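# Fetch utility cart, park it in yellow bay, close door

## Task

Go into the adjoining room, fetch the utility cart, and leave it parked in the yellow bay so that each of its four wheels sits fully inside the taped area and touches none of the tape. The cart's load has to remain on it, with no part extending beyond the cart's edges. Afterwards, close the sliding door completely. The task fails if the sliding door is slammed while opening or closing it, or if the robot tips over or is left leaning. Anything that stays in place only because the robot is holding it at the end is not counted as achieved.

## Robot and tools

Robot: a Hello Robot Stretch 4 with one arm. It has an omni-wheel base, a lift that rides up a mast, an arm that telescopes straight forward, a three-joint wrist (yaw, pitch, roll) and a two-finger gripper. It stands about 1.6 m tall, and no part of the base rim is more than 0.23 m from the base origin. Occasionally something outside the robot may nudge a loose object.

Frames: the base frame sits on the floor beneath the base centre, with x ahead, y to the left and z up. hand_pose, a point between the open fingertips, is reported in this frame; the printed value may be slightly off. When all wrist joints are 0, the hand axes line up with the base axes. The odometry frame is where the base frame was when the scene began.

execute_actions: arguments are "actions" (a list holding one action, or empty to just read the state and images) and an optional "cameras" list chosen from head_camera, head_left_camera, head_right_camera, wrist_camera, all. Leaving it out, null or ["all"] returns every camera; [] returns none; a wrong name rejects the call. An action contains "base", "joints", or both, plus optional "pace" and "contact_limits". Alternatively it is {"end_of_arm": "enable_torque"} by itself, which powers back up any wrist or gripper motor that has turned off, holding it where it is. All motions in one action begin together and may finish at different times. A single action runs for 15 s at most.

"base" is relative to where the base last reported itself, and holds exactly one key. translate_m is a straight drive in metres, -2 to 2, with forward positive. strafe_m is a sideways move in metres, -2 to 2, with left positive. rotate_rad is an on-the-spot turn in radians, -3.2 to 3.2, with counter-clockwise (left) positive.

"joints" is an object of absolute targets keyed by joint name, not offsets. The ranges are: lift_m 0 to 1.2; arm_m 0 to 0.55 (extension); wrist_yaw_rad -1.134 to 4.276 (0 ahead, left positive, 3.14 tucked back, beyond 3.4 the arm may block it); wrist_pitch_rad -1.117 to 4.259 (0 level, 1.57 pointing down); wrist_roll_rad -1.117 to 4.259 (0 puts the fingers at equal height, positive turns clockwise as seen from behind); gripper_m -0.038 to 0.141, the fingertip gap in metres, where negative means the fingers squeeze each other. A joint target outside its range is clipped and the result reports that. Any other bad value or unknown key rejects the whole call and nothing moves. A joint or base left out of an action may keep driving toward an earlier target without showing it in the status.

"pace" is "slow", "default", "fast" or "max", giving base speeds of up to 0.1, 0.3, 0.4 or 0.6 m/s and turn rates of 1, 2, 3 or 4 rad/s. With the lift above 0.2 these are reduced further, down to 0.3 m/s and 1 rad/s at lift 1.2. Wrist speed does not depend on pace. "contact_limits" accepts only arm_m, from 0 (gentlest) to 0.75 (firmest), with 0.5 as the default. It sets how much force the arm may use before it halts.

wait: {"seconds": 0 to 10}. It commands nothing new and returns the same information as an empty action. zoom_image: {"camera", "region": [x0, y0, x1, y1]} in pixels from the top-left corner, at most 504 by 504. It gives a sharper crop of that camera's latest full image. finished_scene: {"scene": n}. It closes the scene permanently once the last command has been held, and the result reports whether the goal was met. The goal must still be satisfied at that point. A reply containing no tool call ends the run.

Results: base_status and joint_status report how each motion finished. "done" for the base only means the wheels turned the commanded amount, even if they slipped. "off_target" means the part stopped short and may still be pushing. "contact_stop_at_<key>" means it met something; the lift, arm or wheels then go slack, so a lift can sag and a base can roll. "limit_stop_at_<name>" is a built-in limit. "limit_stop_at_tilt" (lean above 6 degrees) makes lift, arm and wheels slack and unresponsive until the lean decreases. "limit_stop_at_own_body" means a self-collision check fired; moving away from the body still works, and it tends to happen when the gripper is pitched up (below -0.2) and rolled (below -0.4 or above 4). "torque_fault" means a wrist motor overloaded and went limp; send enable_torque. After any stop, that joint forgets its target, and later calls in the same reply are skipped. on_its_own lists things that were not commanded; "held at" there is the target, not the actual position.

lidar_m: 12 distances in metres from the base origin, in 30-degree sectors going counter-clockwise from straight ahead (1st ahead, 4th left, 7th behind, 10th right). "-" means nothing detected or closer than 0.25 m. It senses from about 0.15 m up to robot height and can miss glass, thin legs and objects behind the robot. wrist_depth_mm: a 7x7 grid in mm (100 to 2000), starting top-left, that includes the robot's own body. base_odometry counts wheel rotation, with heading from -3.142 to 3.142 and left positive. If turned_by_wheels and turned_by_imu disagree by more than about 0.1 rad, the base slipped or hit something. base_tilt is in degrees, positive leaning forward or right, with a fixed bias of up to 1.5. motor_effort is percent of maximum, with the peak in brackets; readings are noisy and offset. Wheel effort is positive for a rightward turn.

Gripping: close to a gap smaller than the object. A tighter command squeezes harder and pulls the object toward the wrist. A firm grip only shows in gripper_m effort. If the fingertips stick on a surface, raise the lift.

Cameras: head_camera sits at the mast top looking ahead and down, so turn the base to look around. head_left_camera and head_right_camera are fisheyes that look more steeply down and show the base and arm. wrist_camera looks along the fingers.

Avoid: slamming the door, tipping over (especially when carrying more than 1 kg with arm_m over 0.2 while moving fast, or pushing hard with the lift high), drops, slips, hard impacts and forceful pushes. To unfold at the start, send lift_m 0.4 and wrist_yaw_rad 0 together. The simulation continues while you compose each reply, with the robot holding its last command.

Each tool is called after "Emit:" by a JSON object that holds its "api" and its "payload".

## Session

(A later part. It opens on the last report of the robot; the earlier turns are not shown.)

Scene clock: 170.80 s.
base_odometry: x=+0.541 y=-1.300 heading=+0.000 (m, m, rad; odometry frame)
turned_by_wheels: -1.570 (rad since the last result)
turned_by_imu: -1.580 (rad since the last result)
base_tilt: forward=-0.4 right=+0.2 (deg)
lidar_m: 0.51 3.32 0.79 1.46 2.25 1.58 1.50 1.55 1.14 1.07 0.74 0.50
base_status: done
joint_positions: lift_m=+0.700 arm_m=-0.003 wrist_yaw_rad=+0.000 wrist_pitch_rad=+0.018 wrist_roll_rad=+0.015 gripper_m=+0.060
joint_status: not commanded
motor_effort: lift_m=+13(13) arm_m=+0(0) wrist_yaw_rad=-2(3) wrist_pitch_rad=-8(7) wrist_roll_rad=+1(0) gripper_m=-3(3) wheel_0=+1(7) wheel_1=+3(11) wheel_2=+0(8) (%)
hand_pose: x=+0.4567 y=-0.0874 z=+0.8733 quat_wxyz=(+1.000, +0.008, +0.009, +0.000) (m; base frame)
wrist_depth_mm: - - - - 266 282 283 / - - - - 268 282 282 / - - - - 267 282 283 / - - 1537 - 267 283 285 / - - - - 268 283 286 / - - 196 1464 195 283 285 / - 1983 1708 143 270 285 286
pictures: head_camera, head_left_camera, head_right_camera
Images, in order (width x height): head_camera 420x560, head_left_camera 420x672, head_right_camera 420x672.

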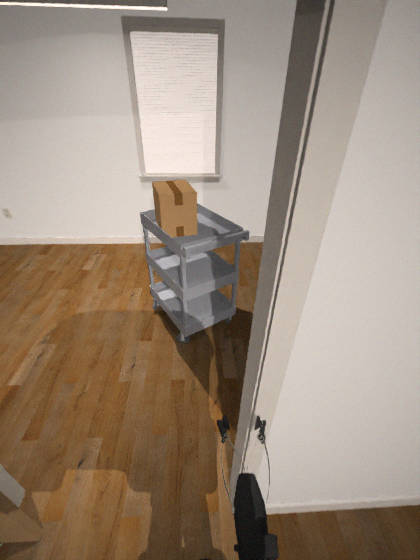

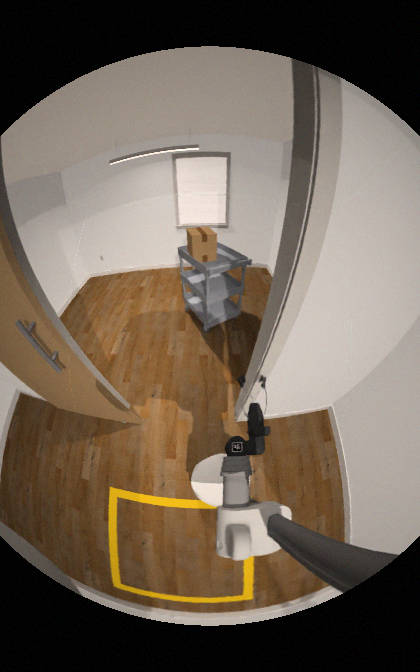

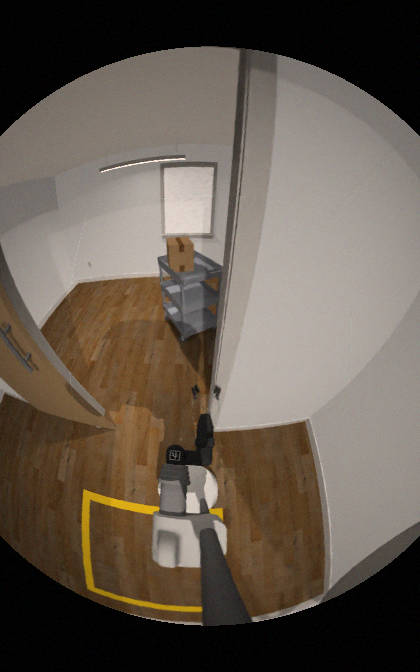

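Emit:
{"api": "execute_actions", "payload": {"actions": [{"base":{"strafe_m":0.33}}], "cameras": []}}

Emit:
{"api": "execute_actions", "payload": {"actions": [{"base":{"translate_m":0.9}}], "cameras": ["head_camera","head_right_camera","head_left_camera"]}}

Scene clock: 179.87 s.
base_odometry: x=+0.541 y=-0.970 heading=+0.000 (m, m, rad; odometry frame)
turned_by_wheels: +0.000 (rad since the last result)
turned_by_imu: -0.003 (rad since the last result)
base_tilt: forward=-0.4 right=+0.2 (deg)
lidar_m: 1.42 0.52 0.53 1.42 2.28 1.59 1.52 1.56 1.49 1.41 0.72 0.67
base_status: done
joint_positions: lift_m=+0.700 arm_m=-0.003 wrist_yaw_rad=+0.000 wrist_pitch_rad=+0.018 wrist_roll_rad=+0.015 gripper_m=+0.060
joint_status: not commanded
motor_effort: lift_m=+14(14) arm_m=+0(0) wrist_yaw_rad=-2(2) wrist_pitch_rad=-7(7) wrist_roll_rad=+0(1) gripper_m=-3(4) wheel_0=+1(8) wheel_1=+1(11) wheel_2=+0(1) (%)
hand_pose: x=+0.4567 y=-0.0874 z=+0.8733 quat_wxyz=(+1.000, +0.008, +0.009, +0.000) (m; base frame)
wrist_depth_mm: - - - - - - 1921 / - - - - - - 1921 / - - - - - - 1921 / - - - 1576 - - 1921 / - - - - - - 1921 / - - 196 1618 195 - 1921 / - - - 143 1708 - 1863
pictures: none
No camera images: the call's "cameras" was empty. Leave "cameras" out to get every camera's image.

Scene clock: 184.33 s.
base_odometry: x=+1.441 y=-0.970 heading=+0.000 (m, m, rad; odometry frame)
turned_by_wheels: +0.000 (rad since the last result)
turned_by_imu: -0.004 (rad since the last result)
base_tilt: forward=-0.4 right=+0.2 (deg)
lidar_m: 0.61 2.38 2.50 1.38 0.59 0.56 2.42 2.26 0.52 0.93 1.41 0.55
base_status: done
joint_positions: lift_m=+0.700 arm_m=-0.003 wrist_yaw_rad=+0.000 wrist_pitch_rad=+0.018 wrist_roll_rad=+0.015 gripper_m=+0.060
joint_status: not commanded
motor_effort: lift_m=+15(15) arm_m=+0(0) wrist_yaw_rad=-2(2) wrist_pitch_rad=-9(8) wrist_roll_rad=+0(0) gripper_m=-5(3) wheel_0=+0(5) wheel_1=+1(6) wheel_2=+0(9) (%)
hand_pose: x=+0.4567 y=-0.0874 z=+0.8732 quat_wxyz=(+1.000, +0.008, +0.009, +0.000) (m; base frame)
wrist_depth_mm: - - - - - - 1808 / - - - - - - 1863 / - - - 585 621 - 1863 / - - - 580 615 - 1863 / - - 759 564 615 759 525 / - - 196 480 195 297 469 / - - 931 143 351 293 1921
pictures: head_camera, head_left_camera, head_right_camera
Images, in order (width x height): head_camera 420x560, head_left_camera 420x672, head_right_camera 420x672.

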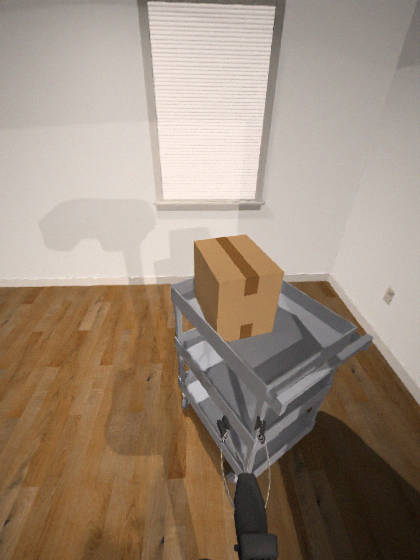

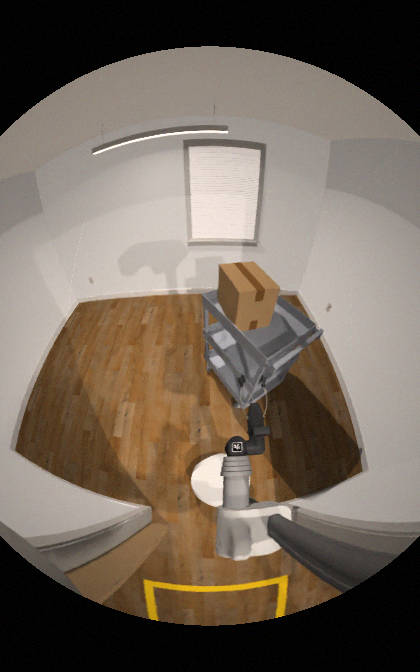

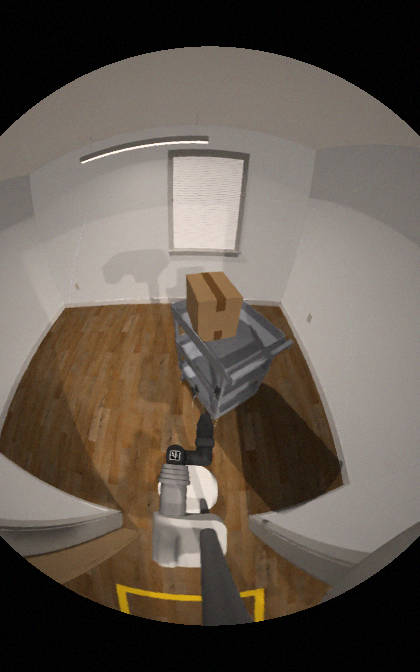

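Emit:
{"api": "execute_actions", "payload": {"actions": [{"base":{"translate_m":-0.15}}], "cameras": []}}

Emit:
{"api": "execute_actions", "payload": {"actions": [{"base":{"rotate_rad":3.14},"pace":"fast"}], "cameras": ["head_camera","head_left_camera"]}}

Scene clock: 261.60 s.
base_odometry: x=+1.291 y=-0.970 heading=+0.000 (m, m, rad; odometry frame)
turned_by_wheels: +0.000 (rad since the last result)
turned_by_imu: -0.001 (rad since the last result)
base_tilt: forward=-0.4 right=+0.3 (deg)
lidar_m: 0.71 2.53 2.49 0.65 0.45 2.39 2.27 2.09 0.44 0.45 1.42 0.69
base_status: done
joint_positions: lift_m=+0.700 arm_m=-0.003 wrist_yaw_rad=+0.000 wrist_pitch_rad=+0.018 wrist_roll_rad=+0.015 gripper_m=+0.060
joint_status: not commanded
motor_effort: lift_m=+15(15) arm_m=+0(0) wrist_yaw_rad=-2(2) wrist_pitch_rad=-8(6) wrist_roll_rad=-1(1) gripper_m=-5(2) wheel_0=-2(5) wheel_1=-2(4) wheel_2=+1(9) (%)
hand_pose: x=+0.4567 y=-0.0874 z=+0.8732 quat_wxyz=(+1.000, +0.008, +0.009, +0.000) (m; base frame)
wrist_depth_mm: - - - - - - 1863 / - - - - - - 1921 / - - - 741 - - 1863 / - - - 750 788 - 1863 / - - - 668 508 580 699 / - - 196 - 195 - 1708 / - - 1060 143 931 931 1808
pictures: none
No camera images: the call's "cameras" was empty. Leave "cameras" out to get every camera's image.

Scene clock: 264.20 s.
torque_fault: wrist_yaw_rad switched itself off since the last result.
base_odometry: x=+1.291 y=-0.970 heading=+3.140 (m, m, rad; odometry frame)
turned_by_wheels: +3.140 (rad since the last result)
turned_by_imu: +3.018 (rad since the last result)
base_tilt: forward=-0.4 right=+0.2 (deg)
lidar_m: 2.26 2.27 0.53 0.49 1.42 0.77 0.71 2.49 2.62 2.18 0.47 0.42
base_status: done
joint_positions: lift_m=+0.700 arm_m=-0.003 wrist_yaw_rad=-0.631 wrist_pitch_rad=+0.018 wrist_roll_rad=+0.015 gripper_m=+0.060
joint_status: not commanded
on_its_own: wrist_yaw_rad is off since a torque_fault, until you send "end_of_arm": "enable_torque" (your +0.000 is given up)
motor_effort: lift_m=+18(18) arm_m=+0(1) wrist_yaw_rad=-2(98) wrist_pitch_rad=-7(12) wrist_roll_rad=+1(1) gripper_m=-4(21) wheel_0=-1(16) wheel_1=-1(11) wheel_2=+0(26) (%)
hand_pose: x=+0.3495 y=-0.2408 z=+0.8730 quat_wxyz=(+0.950, +0.010, +0.006, -0.311) (m; base frame)
wrist_depth_mm: 1808 - - 338 251 324 289 / 1863 - - 338 252 319 289 / 1863 - - - 253 320 289 / 1863 - - - 253 319 289 / 1863 - - - 253 320 289 / 1863 - 196 - 195 320 290 / 1863 - - 143 255 312 290
pictures: head_camera, head_left_camera
Images, in order (width x height): head_camera 420x560, head_left_camera 420x672.

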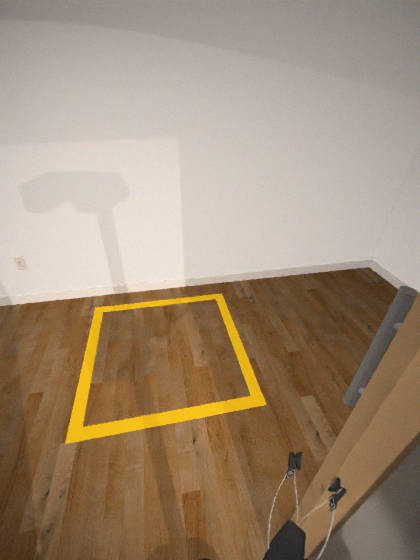

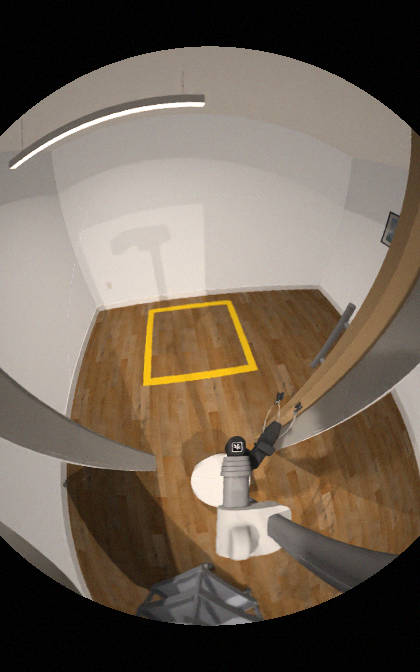

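Emit:
{"api": "execute_actions", "payload": {"actions": [{"end_of_arm":"enable_torque"}], "cameras": []}}

Emit:
{"api": "execute_actions", "payload": {"actions": [{"base":{"rotate_rad":0.3},"pace":"slow"}], "cameras": []}}

Emit:
{"api": "execute_actions", "payload": {"actions": [{"joints":{"wrist_yaw_rad":2.2}}], "cameras": ["head_left_camera"]}}

Emit:
{"api": "execute_actions", "payload": {"actions": [{"base":{"rotate_rad":1.394}}], "cameras": ["head_camera","head_left_camera"]}}

Scene clock: 284.27 s.
base_odometry: x=+1.291 y=-0.970 heading=+3.140 (m, m, rad; odometry frame)
turned_by_wheels: +0.000 (rad since the last result)
turned_by_imu: -0.001 (rad since the last result)
base_tilt: forward=-0.4 right=+0.2 (deg)
lidar_m: 2.25 2.27 0.52 0.48 1.42 0.75 0.71 2.49 2.61 2.20 0.48 0.42
base_status: not commanded
joint_positions: lift_m=+0.700 arm_m=-0.003 wrist_yaw_rad=-0.636 wrist_pitch_rad=+0.018 wrist_roll_rad=+0.015 gripper_m=+0.060
joint_status: not commanded
end_of_arm: enable_torque: each motor that was off is on again
on_its_own: wrist_yaw_rad is held at -0.636, not at your +0.000, since a torque_fault
motor_effort: lift_m=+18(18) arm_m=+0(0) wrist_yaw_rad=-2(2) wrist_pitch_rad=-5(8) wrist_roll_rad=+0(0) gripper_m=-2(2) wheel_0=-1(1) wheel_1=-1(1) wheel_2=+0(0) (%)
hand_pose: x=+0.3485 y=-0.2416 z=+0.8730 quat_wxyz=(+0.950, +0.010, +0.006, -0.312) (m; base frame)
wrist_depth_mm: 1863 - - 334 253 319 289 / 1863 - - 334 252 319 289 / 1863 - - - 254 319 289 / 1863 - - - 254 320 290 / 1863 - - - 255 320 290 / 1863 - 197 - 195 320 289 / 1863 - - 143 255 312 289
pictures: none
No camera images: the call's "cameras" was empty. Leave "cameras" out to get every camera's image.

Scene clock: 285.63 s.
torque_fault: wrist_yaw_rad switched itself off since the last result.
base_odometry: x=+1.291 y=-0.970 heading=-2.844 (m, m, rad; odometry frame)
turned_by_wheels: +0.300 (rad since the last result)
turned_by_imu: +0.267 (rad since the last result)
base_tilt: forward=-0.4 right=+0.2 (deg)
lidar_m: 2.25 1.92 0.49 0.67 1.51 0.72 0.89 2.66 2.37 0.48 0.38 2.30
base_status: done
joint_positions: lift_m=+0.700 arm_m=-0.003 wrist_yaw_rad=-0.904 wrist_pitch_rad=+0.018 wrist_roll_rad=+0.015 gripper_m=+0.060
joint_status: not commanded
on_its_own: wrist_yaw_rad is off since a torque_fault, until you send "end_of_arm": "enable_torque" (your +0.000 is given up)
motor_effort: lift_m=+18(18) arm_m=+0(0) wrist_yaw_rad=-2(98) wrist_pitch_rad=-6(5) wrist_roll_rad=+0(0) gripper_m=-6(18) wheel_0=-1(11) wheel_1=-3(7) wheel_2=-1(22) (%)
hand_pose: x=+0.2780 y=-0.2807 z=+0.8730 quat_wxyz=(+0.900, +0.011, +0.005, -0.437) (m; base frame)
wrist_depth_mm: 1863 - - - 255 338 319 / 1863 - - - 255 338 319 / 1808 - - - 255 340 320 / 1863 - - - 256 338 320 / 1863 - - - 256 338 320 / 1863 - 196 - 194 340 320 / 1863 1983 - 143 254 338 320
pictures: none
No camera images: the call's "cameras" was empty. Leave "cameras" out to get every camera's image.

Scene clock: 285.93 s.
base_odometry: x=+1.291 y=-0.970 heading=-2.844 (m, m, rad; odometry frame)
turned_by_wheels: +0.000 (rad since the last result)
turned_by_imu: +0.000 (rad since the last result)
base_tilt: forward=-0.4 right=+0.2 (deg)
lidar_m: 2.24 1.93 0.49 0.64 1.52 0.72 0.89 2.66 2.37 0.48 0.39 2.30
base_status: not commanded
joint_positions: lift_m=+0.700 arm_m=-0.003 wrist_yaw_rad=-0.904 wrist_pitch_rad=+0.018 wrist_roll_rad=+0.015 gripper_m=+0.060
joint_status: wrist_yaw_rad torque_fault (moved +0.000 of +3.104)
on_its_own: wrist_yaw_rad is off since a torque_fault, until you send "end_of_arm": "enable_torque" (your +2.200 is given up)
motor_effort: lift_m=+18(18) arm_m=+0(0) wrist_yaw_rad=-2(0) wrist_pitch_rad=-7(7) wrist_roll_rad=+0(0) gripper_m=-3(2) wheel_0=-1(2) wheel_1=-2(2) wheel_2=-1(1) (%)
hand_pose: x=+0.2780 y=-0.2807 z=+0.8730 quat_wxyz=(+0.900, +0.011, +0.005, -0.437) (m; base frame)
wrist_depth_mm: 1808 - - - 255 338 319 / 1863 - - - 255 338 320 / 1863 - - - 256 338 320 / 1863 - - - 256 338 319 / 1863 - - - 257 340 320 / 1863 - 196 - 195 340 320 / 1808 - - 143 253 340 320
pictures: head_left_camera
Images, in order (width x height): head_left_camera 420x672.

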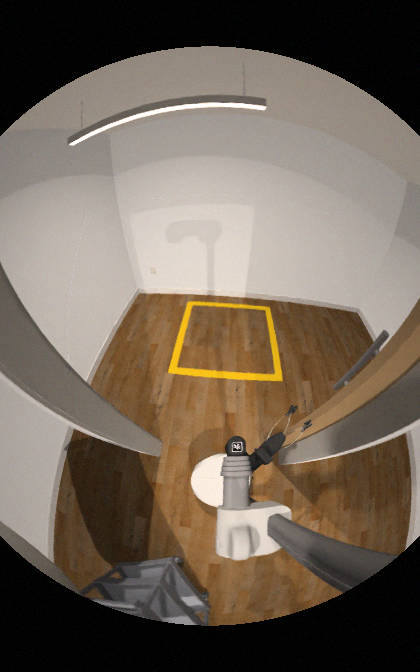

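not run: a stop came earlier in this reply.

Emit:
{"api": "execute_actions", "payload": {"actions": [{"base":{"strafe_m":0.15},"pace":"slow"}], "cameras": ["head_left_camera"]}}

Scene clock: 295.63 s.
base_odometry: x=+1.335 y=-1.114 heading=-2.844 (m, m, rad; odometry frame)
turned_by_wheels: +0.000 (rad since the last result)
turned_by_imu: -0.002 (rad since the last result)
base_tilt: forward=-0.4 right=+0.2 (deg)
lidar_m: 2.25 1.72 0.35 0.71 1.36 0.66 0.69 2.62 2.51 0.61 0.52 2.33
base_status: done
joint_positions: lift_m=+0.700 arm_m=-0.003 wrist_yaw_rad=-0.904 wrist_pitch_rad=+0.018 wrist_roll_rad=+0.015 gripper_m=+0.060
joint_status: not commanded
on_its_own: wrist_yaw_rad is off since a torque_fault, until you send "end_of_arm": "enable_torque" (your +2.200 is given up)
motor_effort: lift_m=+18(18) arm_m=+1(0) wrist_yaw_rad=-2(2) wrist_pitch_rad=-5(7) wrist_roll_rad=+0(0) gripper_m=+0(4) wheel_0=-2(5) wheel_1=+2(5) wheel_2=+0(0) (%)
hand_pose: x=+0.2780 y=-0.2807 z=+0.8730 quat_wxyz=(+0.900, +0.011, +0.005, -0.437) (m; base frame)
wrist_depth_mm: 1808 - - - - 377 442 / 1863 - - - - 377 442 / 1863 - - - - 377 442 / 1863 - - - - 379 442 / 1921 - - - - 379 442 / 1863 - 196 - 195 379 445 / 1863 - - 143 - 382 445
pictures: head_left_camera
Images, in order (width x height): head_left_camera 420x672.

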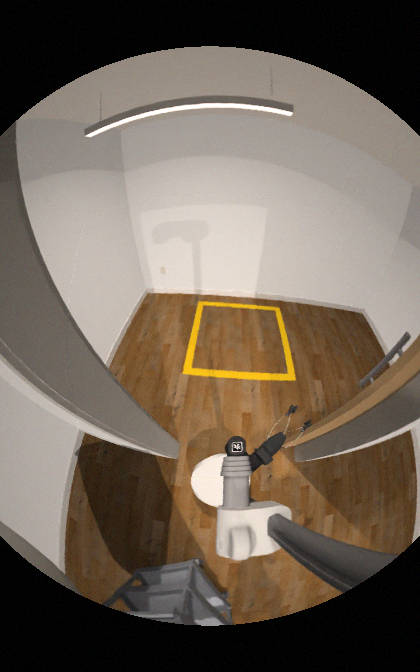

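Emit:
{"api": "execute_actions", "payload": {"actions": [{"end_of_arm":"enable_torque"}], "cameras": []}}

Emit:
{"api": "execute_actions", "payload": {"actions": [{"joints":{"wrist_yaw_rad":2.4}}], "cameras": []}}

Emit:
{"api": "execute_actions", "payload": {"actions": [{"base":{"rotate_rad":2.2}}], "cameras": ["head_camera","head_left_camera"]}}

Scene clock: 304.33 s.
base_odometry: x=+1.335 y=-1.114 heading=-2.844 (m, m, rad; odometry frame)
turned_by_wheels: +0.000 (rad since the last result)
turned_by_imu: -0.001 (rad since the last result)
base_tilt: forward=-0.4 right=+0.2 (deg)
lidar_m: 2.26 1.73 0.34 0.70 1.36 0.66 0.69 2.64 2.52 0.62 0.52 2.33
base_status: not commanded
joint_positions: lift_m=+0.700 arm_m=-0.003 wrist_yaw_rad=-0.904 wrist_pitch_rad=+0.018 wrist_roll_rad=+0.015 gripper_m=+0.060
joint_status: not commanded
end_of_arm: enable_torque: each motor that was off is on again
on_its_own: wrist_yaw_rad is held at -0.904, not at your +2.200, since a torque_fault
motor_effort: lift_m=+18(18) arm_m=+0(0) wrist_yaw_rad=-2(2) wrist_pitch_rad=-6(5) wrist_roll_rad=+0(0) gripper_m=-4(1) wheel_0=-2(1) wheel_1=+2(2) wheel_2=+0(0) (%)
hand_pose: x=+0.2780 y=-0.2807 z=+0.8730 quat_wxyz=(+0.900, +0.011, +0.005, -0.437) (m; base frame)
wrist_depth_mm: 1863 - - - - 375 442 / 1863 - - - - 377 442 / 1863 - - - - 379 442 / 1863 - - - - 379 445 / 1863 - - - - 382 442 / 1921 - 196 - 194 382 445 / 1808 1983 - 143 - 382 445
pictures: none
No camera images: the call's "cameras" was empty. Leave "cameras" out to get every camera's image.

Scene clock: 306.83 s.
base_odometry: x=+1.335 y=-1.114 heading=-2.844 (m, m, rad; odometry frame)
turned_by_wheels: +0.000 (rad since the last result)
turned_by_imu: -0.001 (rad since the last result)
base_tilt: forward=-0.4 right=+0.3 (deg)
lidar_m: 2.25 1.74 0.35 0.70 1.36 0.66 0.70 2.64 2.53 0.61 0.52 2.32
base_status: not commanded
joint_positions: lift_m=+0.700 arm_m=-0.003 wrist_yaw_rad=+2.400 wrist_pitch_rad=+0.018 wrist_roll_rad=+0.015 gripper_m=+0.060
joint_status: all done
motor_effort: lift_m=+18(18) arm_m=+0(0) wrist_yaw_rad=-1(7) wrist_pitch_rad=-6(5) wrist_roll_rad=-1(1) gripper_m=-3(0) wheel_0=-2(1) wheel_1=+2(2) wheel_2=+0(0) (%)
hand_pose: x=+0.0147 y=+0.2593 z=+0.8730 quat_wxyz=(+0.363, -0.006, +0.010, +0.932) (m; base frame)
wrist_depth_mm: - - - 1921 1499 1229 1042 / - - - 1983 1499 1255 1060 / - - - 1983 1499 1229 1060 / 991 - - 1983 1537 1229 1060 / 768 1025 - 1983 1537 1255 1060 / 1336 - 197 1983 195 1229 1042 / 1025 991 - 143 1499 1160 1060
pictures: none
No camera images: the call's "cameras" was empty. Leave "cameras" out to get every camera's image.

Scene clock: 309.23 s.
base_odometry: x=+1.335 y=-1.114 heading=-0.644 (m, m, rad; odometry frame)
turned_by_wheels: +2.200 (rad since the last result)
turned_by_imu: +2.213 (rad since the last result)
base_tilt: forward=-0.4 right=+0.2 (deg)
lidar_m: 1.42 0.66 0.78 2.74 2.46 0.61 0.53 2.30 2.27 0.41 0.36 1.27
base_status: done
joint_positions: lift_m=+0.700 arm_m=-0.003 wrist_yaw_rad=+2.400 wrist_pitch_rad=+0.018 wrist_roll_rad=+0.015 gripper_m=+0.060
joint_status: not commanded
motor_effort: lift_m=+18(18) arm_m=+0(1) wrist_yaw_rad=-2(1) wrist_pitch_rad=-6(5) wrist_roll_rad=+0(0) gripper_m=-2(1) wheel_0=+1(6) wheel_1=-1(9) wheel_2=-1(9) (%)
hand_pose: x=+0.0146 y=+0.2593 z=+0.8730 quat_wxyz=(+0.362, -0.006, +0.010, +0.932) (m; base frame)
wrist_depth_mm: 683 820 1863 - - - - / 683 831 1863 - - - - / 691 842 1863 - - - - / 691 831 1808 - - - - / 683 831 1756 - - - - / 691 820 196 - 195 - - / 683 699 1808 143 - - -
pictures: head_camera, head_left_camera
Images, in order (width x height): head_camera 420x560, head_left_camera 420x672.

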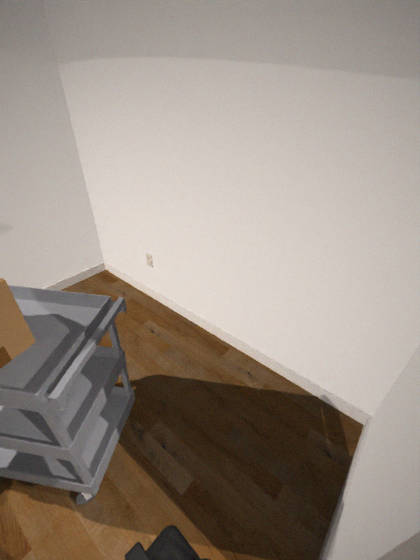

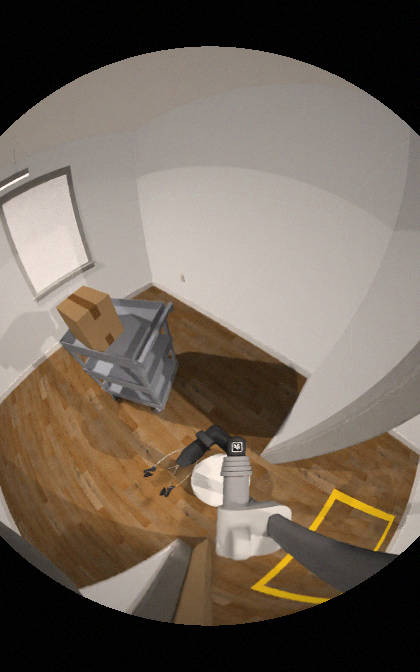

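Emit:
{"api": "execute_actions", "payload": {"actions": [{"base":{"translate_m":0.6}}], "cameras": []}}

Emit:
{"api": "execute_actions", "payload": {"actions": [{"base":{"rotate_rad":1.5},"joints":{"lift_m":0.66}}], "cameras": ["head_camera","head_left_camera"]}}

Scene clock: 340.43 s.
base_odometry: x=+1.815 y=-1.474 heading=-0.644 (m, m, rad; odometry frame)
turned_by_wheels: +0.000 (rad since the last result)
turned_by_imu: -0.003 (rad since the last result)
base_tilt: forward=-0.4 right=+0.2 (deg)
lidar_m: 0.90 0.47 0.39 0.37 2.95 1.21 1.12 0.50 0.50 0.56 0.81 0.80
base_status: done
joint_positions: lift_m=+0.700 arm_m=-0.003 wrist_yaw_rad=+2.400 wrist_pitch_rad=+0.018 wrist_roll_rad=+0.015 gripper_m=+0.060
joint_status: not commanded
motor_effort: lift_m=+18(18) arm_m=+0(0) wrist_yaw_rad=-2(2) wrist_pitch_rad=-6(4) wrist_roll_rad=-1(0) gripper_m=-4(5) wheel_0=+0(5) wheel_1=+1(9) wheel_2=+0(11) (%)
hand_pose: x=+0.0146 y=+0.2593 z=+0.8730 quat_wxyz=(+0.362, -0.006, +0.010, +0.932) (m; base frame)
wrist_depth_mm: 1138 1756 - - - - - / 1138 1808 - - - - - / 1160 1756 - - - - 530 / 1138 1808 - - - - 530 / 1160 1756 - - - 539 530 / 1160 1756 196 - 195 290 253 / 1160 1537 - 143 - 329 296
pictures: none
No camera images: the call's "cameras" was empty. Leave "cameras" out to get every camera's image.

Scene clock: 342.43 s.
base_odometry: x=+1.815 y=-1.474 heading=+0.856 (m, m, rad; odometry frame)
turned_by_wheels: +1.500 (rad since the last result)
turned_by_imu: +1.509 (rad since the last result)
base_tilt: forward=-0.4 right=+0.3 (deg)
lidar_m: 0.36 2.95 1.51 1.12 0.50 0.49 0.54 0.81 0.82 0.89 1.29 0.39
base_status: done
joint_positions: lift_m=+0.660 arm_m=-0.003 wrist_yaw_rad=+2.400 wrist_pitch_rad=+0.018 wrist_roll_rad=+0.015 gripper_m=+0.060
joint_status: all done
motor_effort: lift_m=+14(16) arm_m=+0(0) wrist_yaw_rad=-2(2) wrist_pitch_rad=-5(7) wrist_roll_rad=+0(1) gripper_m=-4(4) wheel_0=+0(6) wheel_1=-1(5) wheel_2=-1(7) (%)
hand_pose: x=+0.0146 y=+0.2593 z=+0.8334 quat_wxyz=(+0.362, -0.006, +0.010, +0.932) (m; base frame)
wrist_depth_mm: 574 591 715 - - - - / 569 585 715 - - - - / 574 591 699 - - - - / 574 591 707 - - - - / 574 585 699 - - - - / 574 591 197 - 195 - - / 580 585 699 143 - 1983 -
pictures: head_camera, head_left_camera
Images, in order (width x height): head_camera 420x560, head_left_camera 420x672.

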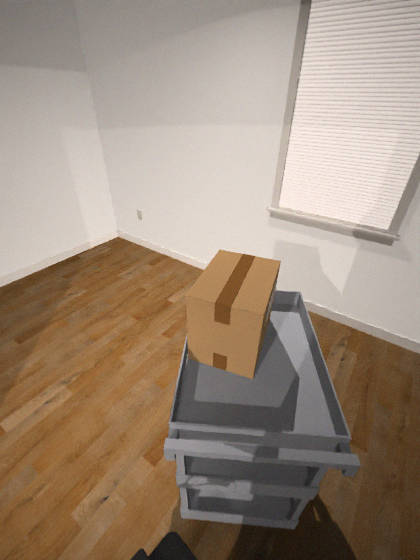

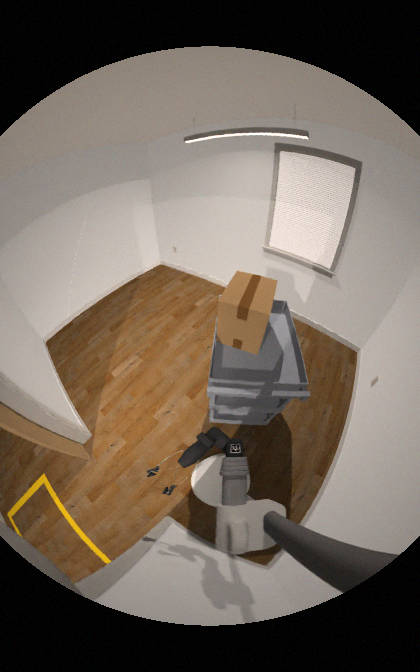

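Emit:
{"api": "execute_actions", "payload": {"actions": [{"base":{"translate_m":-0.2}}], "cameras": []}}

Emit:
{"api": "execute_actions", "payload": {"actions": [{"joints":{"wrist_yaw_rad":0,"wrist_roll_rad":1.57,"gripper_m":0.08}}], "cameras": ["head_camera","wrist_camera"]}}

Scene clock: 352.77 s.
base_odometry: x=+1.684 y=-1.625 heading=+0.856 (m, m, rad; odometry frame)
turned_by_wheels: +0.000 (rad since the last result)
turned_by_imu: -0.001 (rad since the last result)
base_tilt: forward=-0.4 right=+0.2 (deg)
lidar_m: 0.57 3.08 1.23 1.14 0.34 0.33 0.37 0.56 0.71 0.77 1.12 0.59
base_status: done
joint_positions: lift_m=+0.660 arm_m=-0.003 wrist_yaw_rad=+2.400 wrist_pitch_rad=+0.018 wrist_roll_rad=+0.015 gripper_m=+0.060
joint_status: not commanded
motor_effort: lift_m=+14(14) arm_m=+0(0) wrist_yaw_rad=-2(2) wrist_pitch_rad=-6(7) wrist_roll_rad=+0(0) gripper_m=-4(3) wheel_0=-1(5) wheel_1=-2(5) wheel_2=+1(9) (%)
hand_pose: x=+0.0146 y=+0.2593 z=+0.8334 quat_wxyz=(+0.362, -0.006, +0.010, +0.932) (m; base frame)
wrist_depth_mm: 421 430 439 - - - - / 421 433 439 - - - - / 421 433 436 - - - - / 421 430 442 - - - - / 421 430 439 - - - - / 418 433 196 - 195 - - / 421 430 442 143 - 1983 -
pictures: none
No camera images: the call's "cameras" was empty. Leave "cameras" out to get every camera's image.

Scene clock: 354.73 s.
base_odometry: x=+1.684 y=-1.625 heading=+0.856 (m, m, rad; odometry frame)
turned_by_wheels: +0.000 (rad since the last result)
turned_by_imu: -0.001 (rad since the last result)
base_tilt: forward=-0.4 right=+0.3 (deg)
lidar_m: 0.57 3.08 1.22 1.14 0.34 0.34 0.37 0.56 0.71 0.76 1.11 0.59
base_status: not commanded
joint_positions: lift_m=+0.660 arm_m=-0.003 wrist_yaw_rad=+0.000 wrist_pitch_rad=+0.018 wrist_roll_rad=+1.570 gripper_m=+0.080
joint_status: all done
motor_effort: lift_m=+14(14) arm_m=+0(0) wrist_yaw_rad=-3(11) wrist_pitch_rad=-7(6) wrist_roll_rad=+1(7) gripper_m=+0(1) wheel_0=-1(1) wheel_1=-2(2) wheel_2=+1(1) (%)
hand_pose: x=+0.4567 y=-0.0873 z=+0.8334 quat_wxyz=(+0.707, +0.707, +0.006, -0.006) (m; base frame)
wrist_depth_mm: 1921 1921 1921 399 404 421 418 / - - - 404 1983 820 569 / - - - 407 - 854 569 / - - 640 413 - 842 574 / - - 654 418 1025 842 569 / - - 199 421 199 759 569 / - - - 144 - 574 512
pictures: head_camera, wrist_camera
Images, in order (width x height): head_camera 420x560, wrist_camera 616x392.

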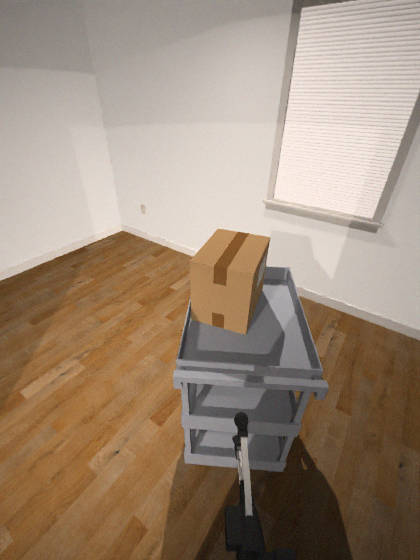

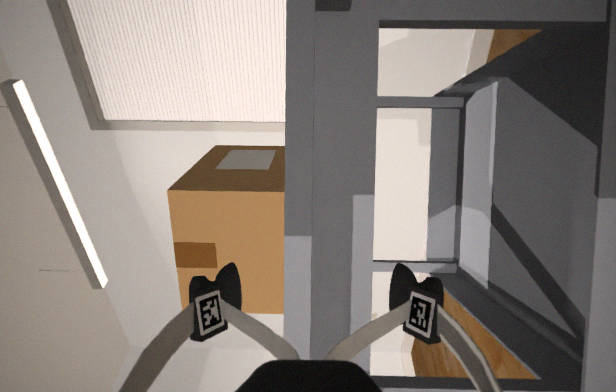

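Emit:
{"api": "execute_actions", "payload": {"actions": [{"base":{"translate_m":0.13},"pace":"slow"}], "cameras": ["head_camera","wrist_camera"]}}

Scene clock: 361.97 s.
base_odometry: x=+1.769 y=-1.527 heading=+0.856 (m, m, rad; odometry frame)
turned_by_wheels: +0.000 (rad since the last result)
turned_by_imu: -0.002 (rad since the last result)
base_tilt: forward=-0.5 right=+0.1 (deg)
lidar_m: 0.45 3.02 1.34 1.11 0.44 0.43 0.48 0.73 0.77 0.85 1.24 0.48
base_status: done
joint_positions: lift_m=+0.660 arm_m=-0.003 wrist_yaw_rad=+0.000 wrist_pitch_rad=+0.018 wrist_roll_rad=+1.570 gripper_m=+0.080
joint_status: not commanded
motor_effort: lift_m=+14(14) arm_m=+0(0) wrist_yaw_rad=-3(3) wrist_pitch_rad=-5(6) wrist_roll_rad=+0(1) gripper_m=-4(1) wheel_0=+1(4) wheel_1=+2(8) wheel_2=-1(6) (%)
hand_pose: x=+0.4567 y=-0.0874 z=+0.8334 quat_wxyz=(+0.707, +0.707, +0.006, -0.006) (m; base frame)
wrist_depth_mm: 1808 1808 1808 215 273 1756 530 / 1983 1983 1983 217 274 809 569 / - - 759 220 279 854 574 / - - 500 223 282 854 574 / - - 521 224 285 854 569 / - - 199 227 199 732 564 / - - - 144 291 1708 521
pictures: head_camera, wrist_camera
Images, in order (width x height): head_camera 420x560, wrist_camera 616x392.

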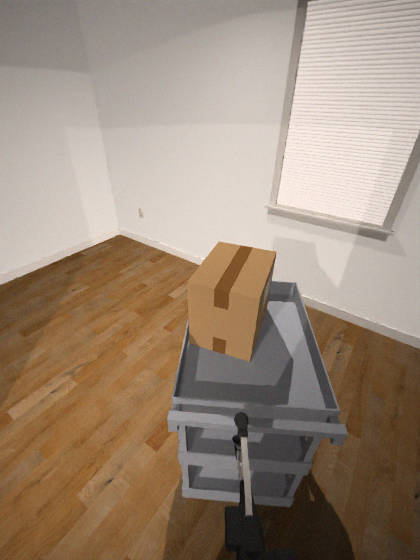

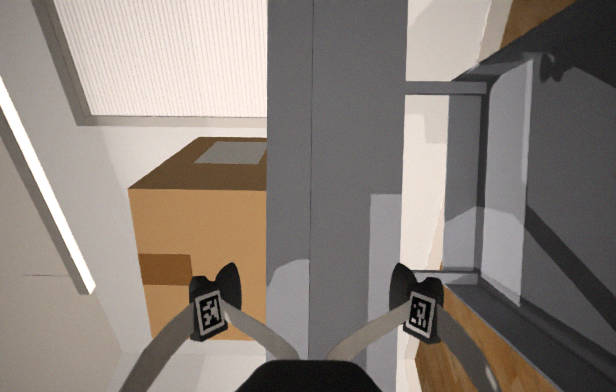

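Emit:
{"api": "execute_actions", "payload": {"actions": [{"joints":{"lift_m":0.68,"gripper_m":0.06}}], "cameras": []}}

Emit:
{"api": "execute_actions", "payload": {"actions": [{"base":{"translate_m":0.05},"pace":"slow"}], "cameras": ["wrist_camera"]}}

Emit:
{"api": "execute_actions", "payload": {"actions": [{"joints":{"gripper_m":-0.02}}], "cameras": ["wrist_camera","head_camera"]}}

Scene clock: 372.30 s.
base_odometry: x=+1.769 y=-1.527 heading=+0.856 (m, m, rad; odometry frame)
turned_by_wheels: +0.000 (rad since the last result)
turned_by_imu: -0.001 (rad since the last result)
base_tilt: forward=-0.4 right=+0.1 (deg)
lidar_m: 0.46 3.00 1.34 1.12 0.43 0.43 0.48 0.73 0.78 0.84 1.24 0.47
base_status: not commanded
joint_positions: lift_m=+0.680 arm_m=-0.003 wrist_yaw_rad=+0.000 wrist_pitch_rad=+0.018 wrist_roll_rad=+1.570 gripper_m=+0.060
joint_status: all done
motor_effort: lift_m=+22(19) arm_m=+0(0) wrist_yaw_rad=-2(2) wrist_pitch_rad=-8(6) wrist_roll_rad=+1(1) gripper_m=-3(1) wheel_0=+1(1) wheel_1=+2(2) wheel_2=-1(1) (%)
hand_pose: x=+0.4567 y=-0.0874 z=+0.8527 quat_wxyz=(+0.707, +0.707, +0.006, -0.006) (m; base frame)
wrist_depth_mm: 1808 1808 1808 215 272 1756 569 / - 1983 1983 216 274 854 609 / - - 768 277 278 878 603 / - - 500 281 281 891 597 / - - 521 283 285 866 597 / - - 196 287 195 831 597 / - - - 144 290 1756 549
pictures: none
No camera images: the call's "cameras" was empty. Leave "cameras" out to get every camera's image.

Scene clock: 374.00 s.
base_odometry: x=+1.802 y=-1.489 heading=+0.856 (m, m, rad; odometry frame)
turned_by_wheels: +0.000 (rad since the last result)
turned_by_imu: -0.001 (rad since the last result)
base_tilt: forward=-0.4 right=+0.2 (deg)
lidar_m: 0.40 2.97 1.46 1.13 0.49 0.46 0.51 0.78 0.81 0.87 1.28 0.43
base_status: done
joint_positions: lift_m=+0.680 arm_m=-0.003 wrist_yaw_rad=-0.001 wrist_pitch_rad=+0.020 wrist_roll_rad=+1.570 gripper_m=+0.060
joint_status: not commanded
motor_effort: lift_m=+22(22) arm_m=+0(0) wrist_yaw_rad=+0(3) wrist_pitch_rad=-14(13) wrist_roll_rad=-1(1) gripper_m=-4(3) wheel_0=+3(5) wheel_1=+3(3) wheel_2=-5(7) (%)
hand_pose: x=+0.4566 y=-0.0877 z=+0.8521 quat_wxyz=(+0.707, +0.707, +0.007, -0.007) (m; base frame)
wrist_depth_mm: 1808 1808 1756 172 229 1708 564 / 1983 1921 1921 173 232 778 597 / - - 691 175 235 831 597 / - 504 455 177 236 831 597 / - - 473 179 239 854 597 / - - 196 181 195 788 591 / - - - 143 245 1618 549
pictures: wrist_camera
Images, in order (width x height): wrist_camera 616x392.

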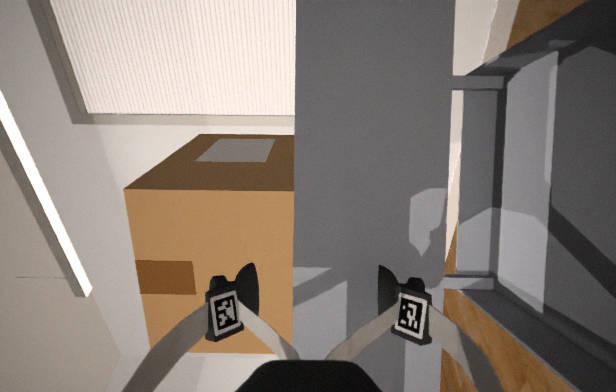

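Scene clock: 375.53 s.
base_odometry: x=+1.802 y=-1.489 heading=+0.856 (m, m, rad; odometry frame)
turned_by_wheels: +0.000 (rad since the last result)
turned_by_imu: +0.000 (rad since the last result)
base_tilt: forward=-0.4 right=+0.2 (deg)
lidar_m: 0.40 2.99 1.45 1.13 0.48 0.48 0.51 0.78 0.81 0.87 1.29 0.41
base_status: not commanded
joint_positions: lift_m=+0.680 arm_m=-0.003 wrist_yaw_rad=+0.001 wrist_pitch_rad=+0.021 wrist_roll_rad=+1.570 gripper_m=-0.019
joint_status: all done
motor_effort: lift_m=+22(22) arm_m=+0(0) wrist_yaw_rad=-5(8) wrist_pitch_rad=-20(23) wrist_roll_rad=+0(0) gripper_m=-19(22) wheel_0=-2(3) wheel_1=+0(3) wheel_2=+2(5) (%)
hand_pose: x=+0.4568 y=-0.0871 z=+0.8517 quat_wxyz=(+0.707, +0.707, +0.008, -0.007) (m; base frame)
wrist_depth_mm: 1756 1756 1808 163 220 1708 564 / 1983 1921 1921 165 223 778 603 / - - 683 166 226 820 597 / - 492 449 168 228 831 591 / - 473 462 170 230 820 597 / - - 185 172 183 759 591 / - - - 173 235 1618 544
pictures: head_camera, wrist_camera
Images, in order (width x height): head_camera 420x560, wrist_camera 616x392.

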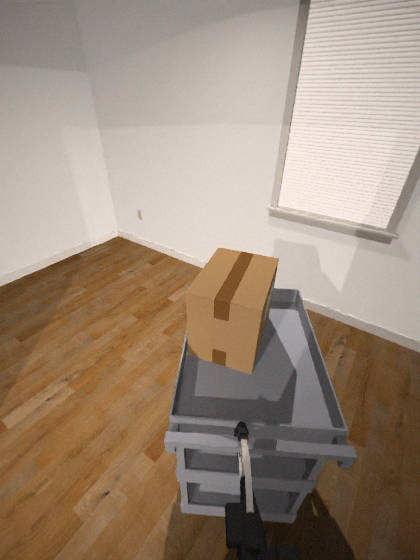

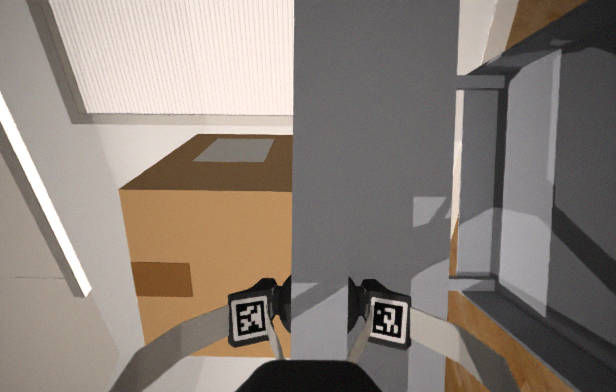

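Emit:
{"api": "execute_actions", "payload": {"actions": [{"base":{"rotate_rad":0.45},"pace":"slow"}], "cameras": ["head_camera"]}}

Scene clock: 381.93 s.
base_odometry: x=+1.802 y=-1.489 heading=+1.305 (m, m, rad; odometry frame)
turned_by_wheels: +0.449 (rad since the last result)
turned_by_imu: +0.448 (rad since the last result)
base_tilt: forward=-0.3 right=+0.3 (deg)
lidar_m: 0.45 1.87 1.12 2.73 0.48 0.50 0.72 0.80 0.84 1.18 0.30 0.32
base_status: done
joint_positions: lift_m=+0.680 arm_m=-0.003 wrist_yaw_rad=-0.006 wrist_pitch_rad=+0.025 wrist_roll_rad=+1.569 gripper_m=-0.020
joint_status: not commanded
on_its_own: wrist_yaw_rad is at rest, and its effort (+15) is outside its rest range (-13 to +13); wrist_pitch_rad is at rest, and its effort (-29) is outside its rest range (-23 to +23)
motor_effort: lift_m=+22(22) arm_m=+0(0) wrist_yaw_rad=+15(34) wrist_pitch_rad=-29(28) wrist_roll_rad=+1(1) gripper_m=-14(21) wheel_0=-7(11) wheel_1=-5(6) wheel_2=-3(11) (%)
hand_pose: x=+0.4562 y=-0.0891 z=+0.8505 quat_wxyz=(+0.708, +0.707, +0.007, -0.011) (m; base frame)
wrist_depth_mm: 1708 330 329 - 120 119 525 / - 392 389 - 133 133 549 / - - 480 - 151 151 554 / - - - - 175 185 521 / - - - 107 206 1708 1336 / - - - 127 182 1808 1308 / - - - 146 327 332 338
pictures: head_camera
Images, in order (width x height): head_camera 420x560.

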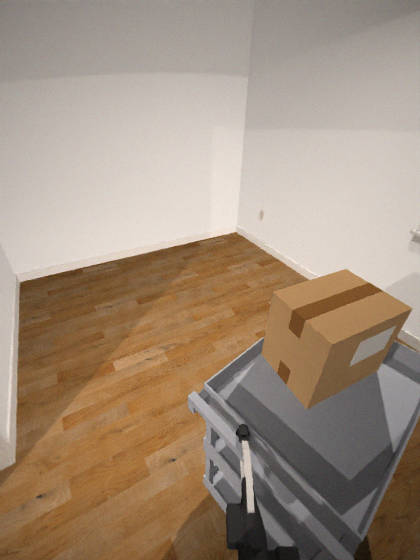

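Emit:
{"api": "execute_actions", "payload": {"actions": [{"base":{"rotate_rad":-0.45},"pace":"slow"}], "cameras": ["head_camera"]}}

Emit:
{"api": "execute_actions", "payload": {"actions": [{"base":{"translate_m":0.25},"pace":"slow"}], "cameras": ["head_camera"]}}

Emit:
{"api": "execute_actions", "payload": {"actions": [{"base":{"strafe_m":-0.3},"pace":"slow"}], "cameras": ["head_camera"]}}

Scene clock: 393.20 s.
base_odometry: x=+1.802 y=-1.489 heading=+0.856 (m, m, rad; odometry frame)
turned_by_wheels: -0.449 (rad since the last result)
turned_by_imu: -0.451 (rad since the last result)
base_tilt: forward=-0.4 right=+0.1 (deg)
lidar_m: 0.41 2.97 1.46 1.11 0.49 0.48 0.52 0.79 0.82 0.86 1.26 0.43
base_status: done
joint_positions: lift_m=+0.680 arm_m=-0.003 wrist_yaw_rad=+0.005 wrist_pitch_rad=+0.023 wrist_roll_rad=+1.570 gripper_m=-0.020
joint_status: not commanded
on_its_own: wrist_yaw_rad is at rest, and its effort (-16) is outside its rest range (-13 to +13)
motor_effort: lift_m=+22(22) arm_m=+0(0) wrist_yaw_rad=-16(57) wrist_pitch_rad=-21(27) wrist_roll_rad=+0(2) gripper_m=-14(18) wheel_0=+4(18) wheel_1=+3(5) wheel_2=+4(9) (%)
hand_pose: x=+0.4572 y=-0.0860 z=+0.8513 quat_wxyz=(+0.707, +0.707, +0.010, -0.006) (m; base frame)
wrist_depth_mm: 1756 1756 1756 160 217 1708 559 / 1983 1921 1921 162 220 788 597 / - - 615 164 223 831 597 / - 445 445 166 225 809 591 / - 477 462 168 228 809 585 / - - 480 170 185 820 580 / - - - 171 234 1618 535
pictures: head_camera
Images, in order (width x height): head_camera 420x560.

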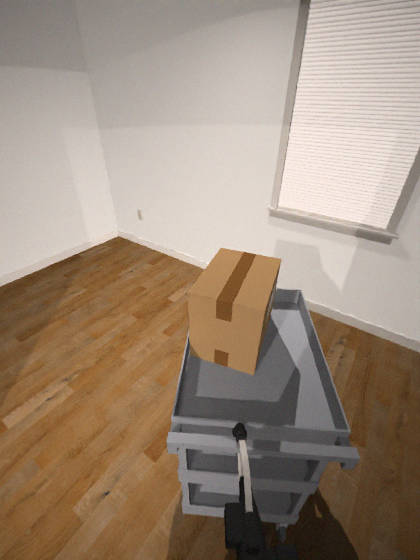

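Scene clock: 397.00 s.
base_odometry: x=+1.966 y=-1.300 heading=+0.856 (m, m, rad; odometry frame)
turned_by_wheels: +0.000 (rad since the last result)
turned_by_imu: -0.002 (rad since the last result)
base_tilt: forward=-0.3 right=+0.1 (deg)
lidar_m: 0.41 2.83 2.06 1.14 2.89 0.67 0.74 0.97 0.96 1.00 1.50 0.43
base_status: done
joint_positions: lift_m=+0.680 arm_m=-0.003 wrist_yaw_rad=-0.004 wrist_pitch_rad=+0.022 wrist_roll_rad=+1.570 gripper_m=-0.020
joint_status: not commanded
motor_effort: lift_m=+22(22) arm_m=+0(0) wrist_yaw_rad=+8(16) wrist_pitch_rad=-17(22) wrist_roll_rad=+0(0) gripper_m=-12(12) wheel_0=+2(7) wheel_1=+3(7) wheel_2=-5(11) (%)
hand_pose: x=+0.4564 y=-0.0885 z=+0.8516 quat_wxyz=(+0.707, +0.707, +0.006, -0.009) (m; base frame)
wrist_depth_mm: 1576 1576 1576 151 206 759 585 / 1708 1756 1708 154 211 778 597 / 1863 1808 500 157 216 768 597 / - 449 439 161 221 809 591 / - - 477 165 227 820 591 / - - 496 169 185 1863 564 / - - - 171 237 1618 1308
pictures: head_camera
Images, in order (width x height): head_camera 420x560.

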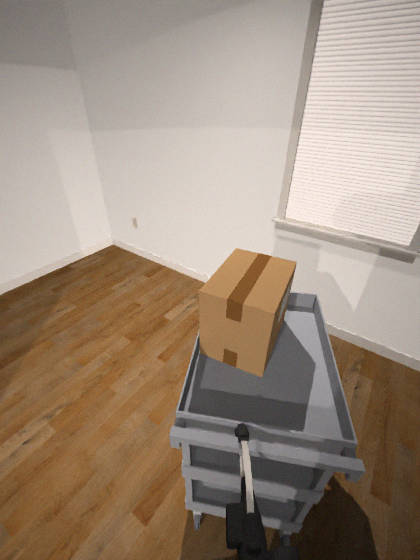

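Scene clock: 401.13 s.
base_odometry: x=+2.192 y=-1.497 heading=+0.856 (m, m, rad; odometry frame)
turned_by_wheels: +0.001 (rad since the last result)
turned_by_imu: +0.003 (rad since the last result)
base_tilt: forward=-0.4 right=+0.2 (deg)
lidar_m: 0.35 2.71 2.54 1.44 0.87 0.85 0.91 0.70 0.71 0.75 1.12 0.46
base_status: done
joint_positions: lift_m=+0.680 arm_m=-0.003 wrist_yaw_rad=+0.008 wrist_pitch_rad=+0.022 wrist_roll_rad=+1.570 gripper_m=-0.020
joint_status: not commanded
on_its_own: wrist_yaw_rad is at rest, and its effort (-24) is outside its rest range (-13 to +13)
motor_effort: lift_m=+22(22) arm_m=+0(0) wrist_yaw_rad=-24(27) wrist_pitch_rad=-18(19) wrist_roll_rad=+0(1) gripper_m=-12(18) wheel_0=+6(12) wheel_1=-2(5) wheel_2=+4(4) (%)
hand_pose: x=+0.4574 y=-0.0852 z=+0.8514 quat_wxyz=(+0.707, +0.707, +0.011, -0.005) (m; base frame)
wrist_depth_mm: 1397 1397 1397 271 271 1397 1308 / 1576 1537 1576 198 260 1537 549 / 1708 1708 1708 191 252 842 597 / 1863 1863 1863 185 244 854 591 / - 554 442 178 236 842 591 / - 445 449 173 186 809 585 / - 452 452 167 221 220 585
pictures: head_camera
Images, in order (width x height): head_camera 420x560.

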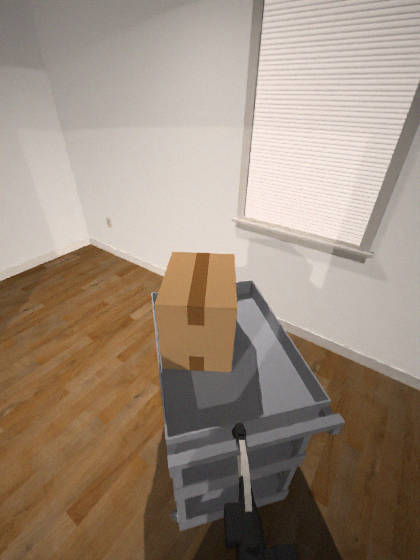

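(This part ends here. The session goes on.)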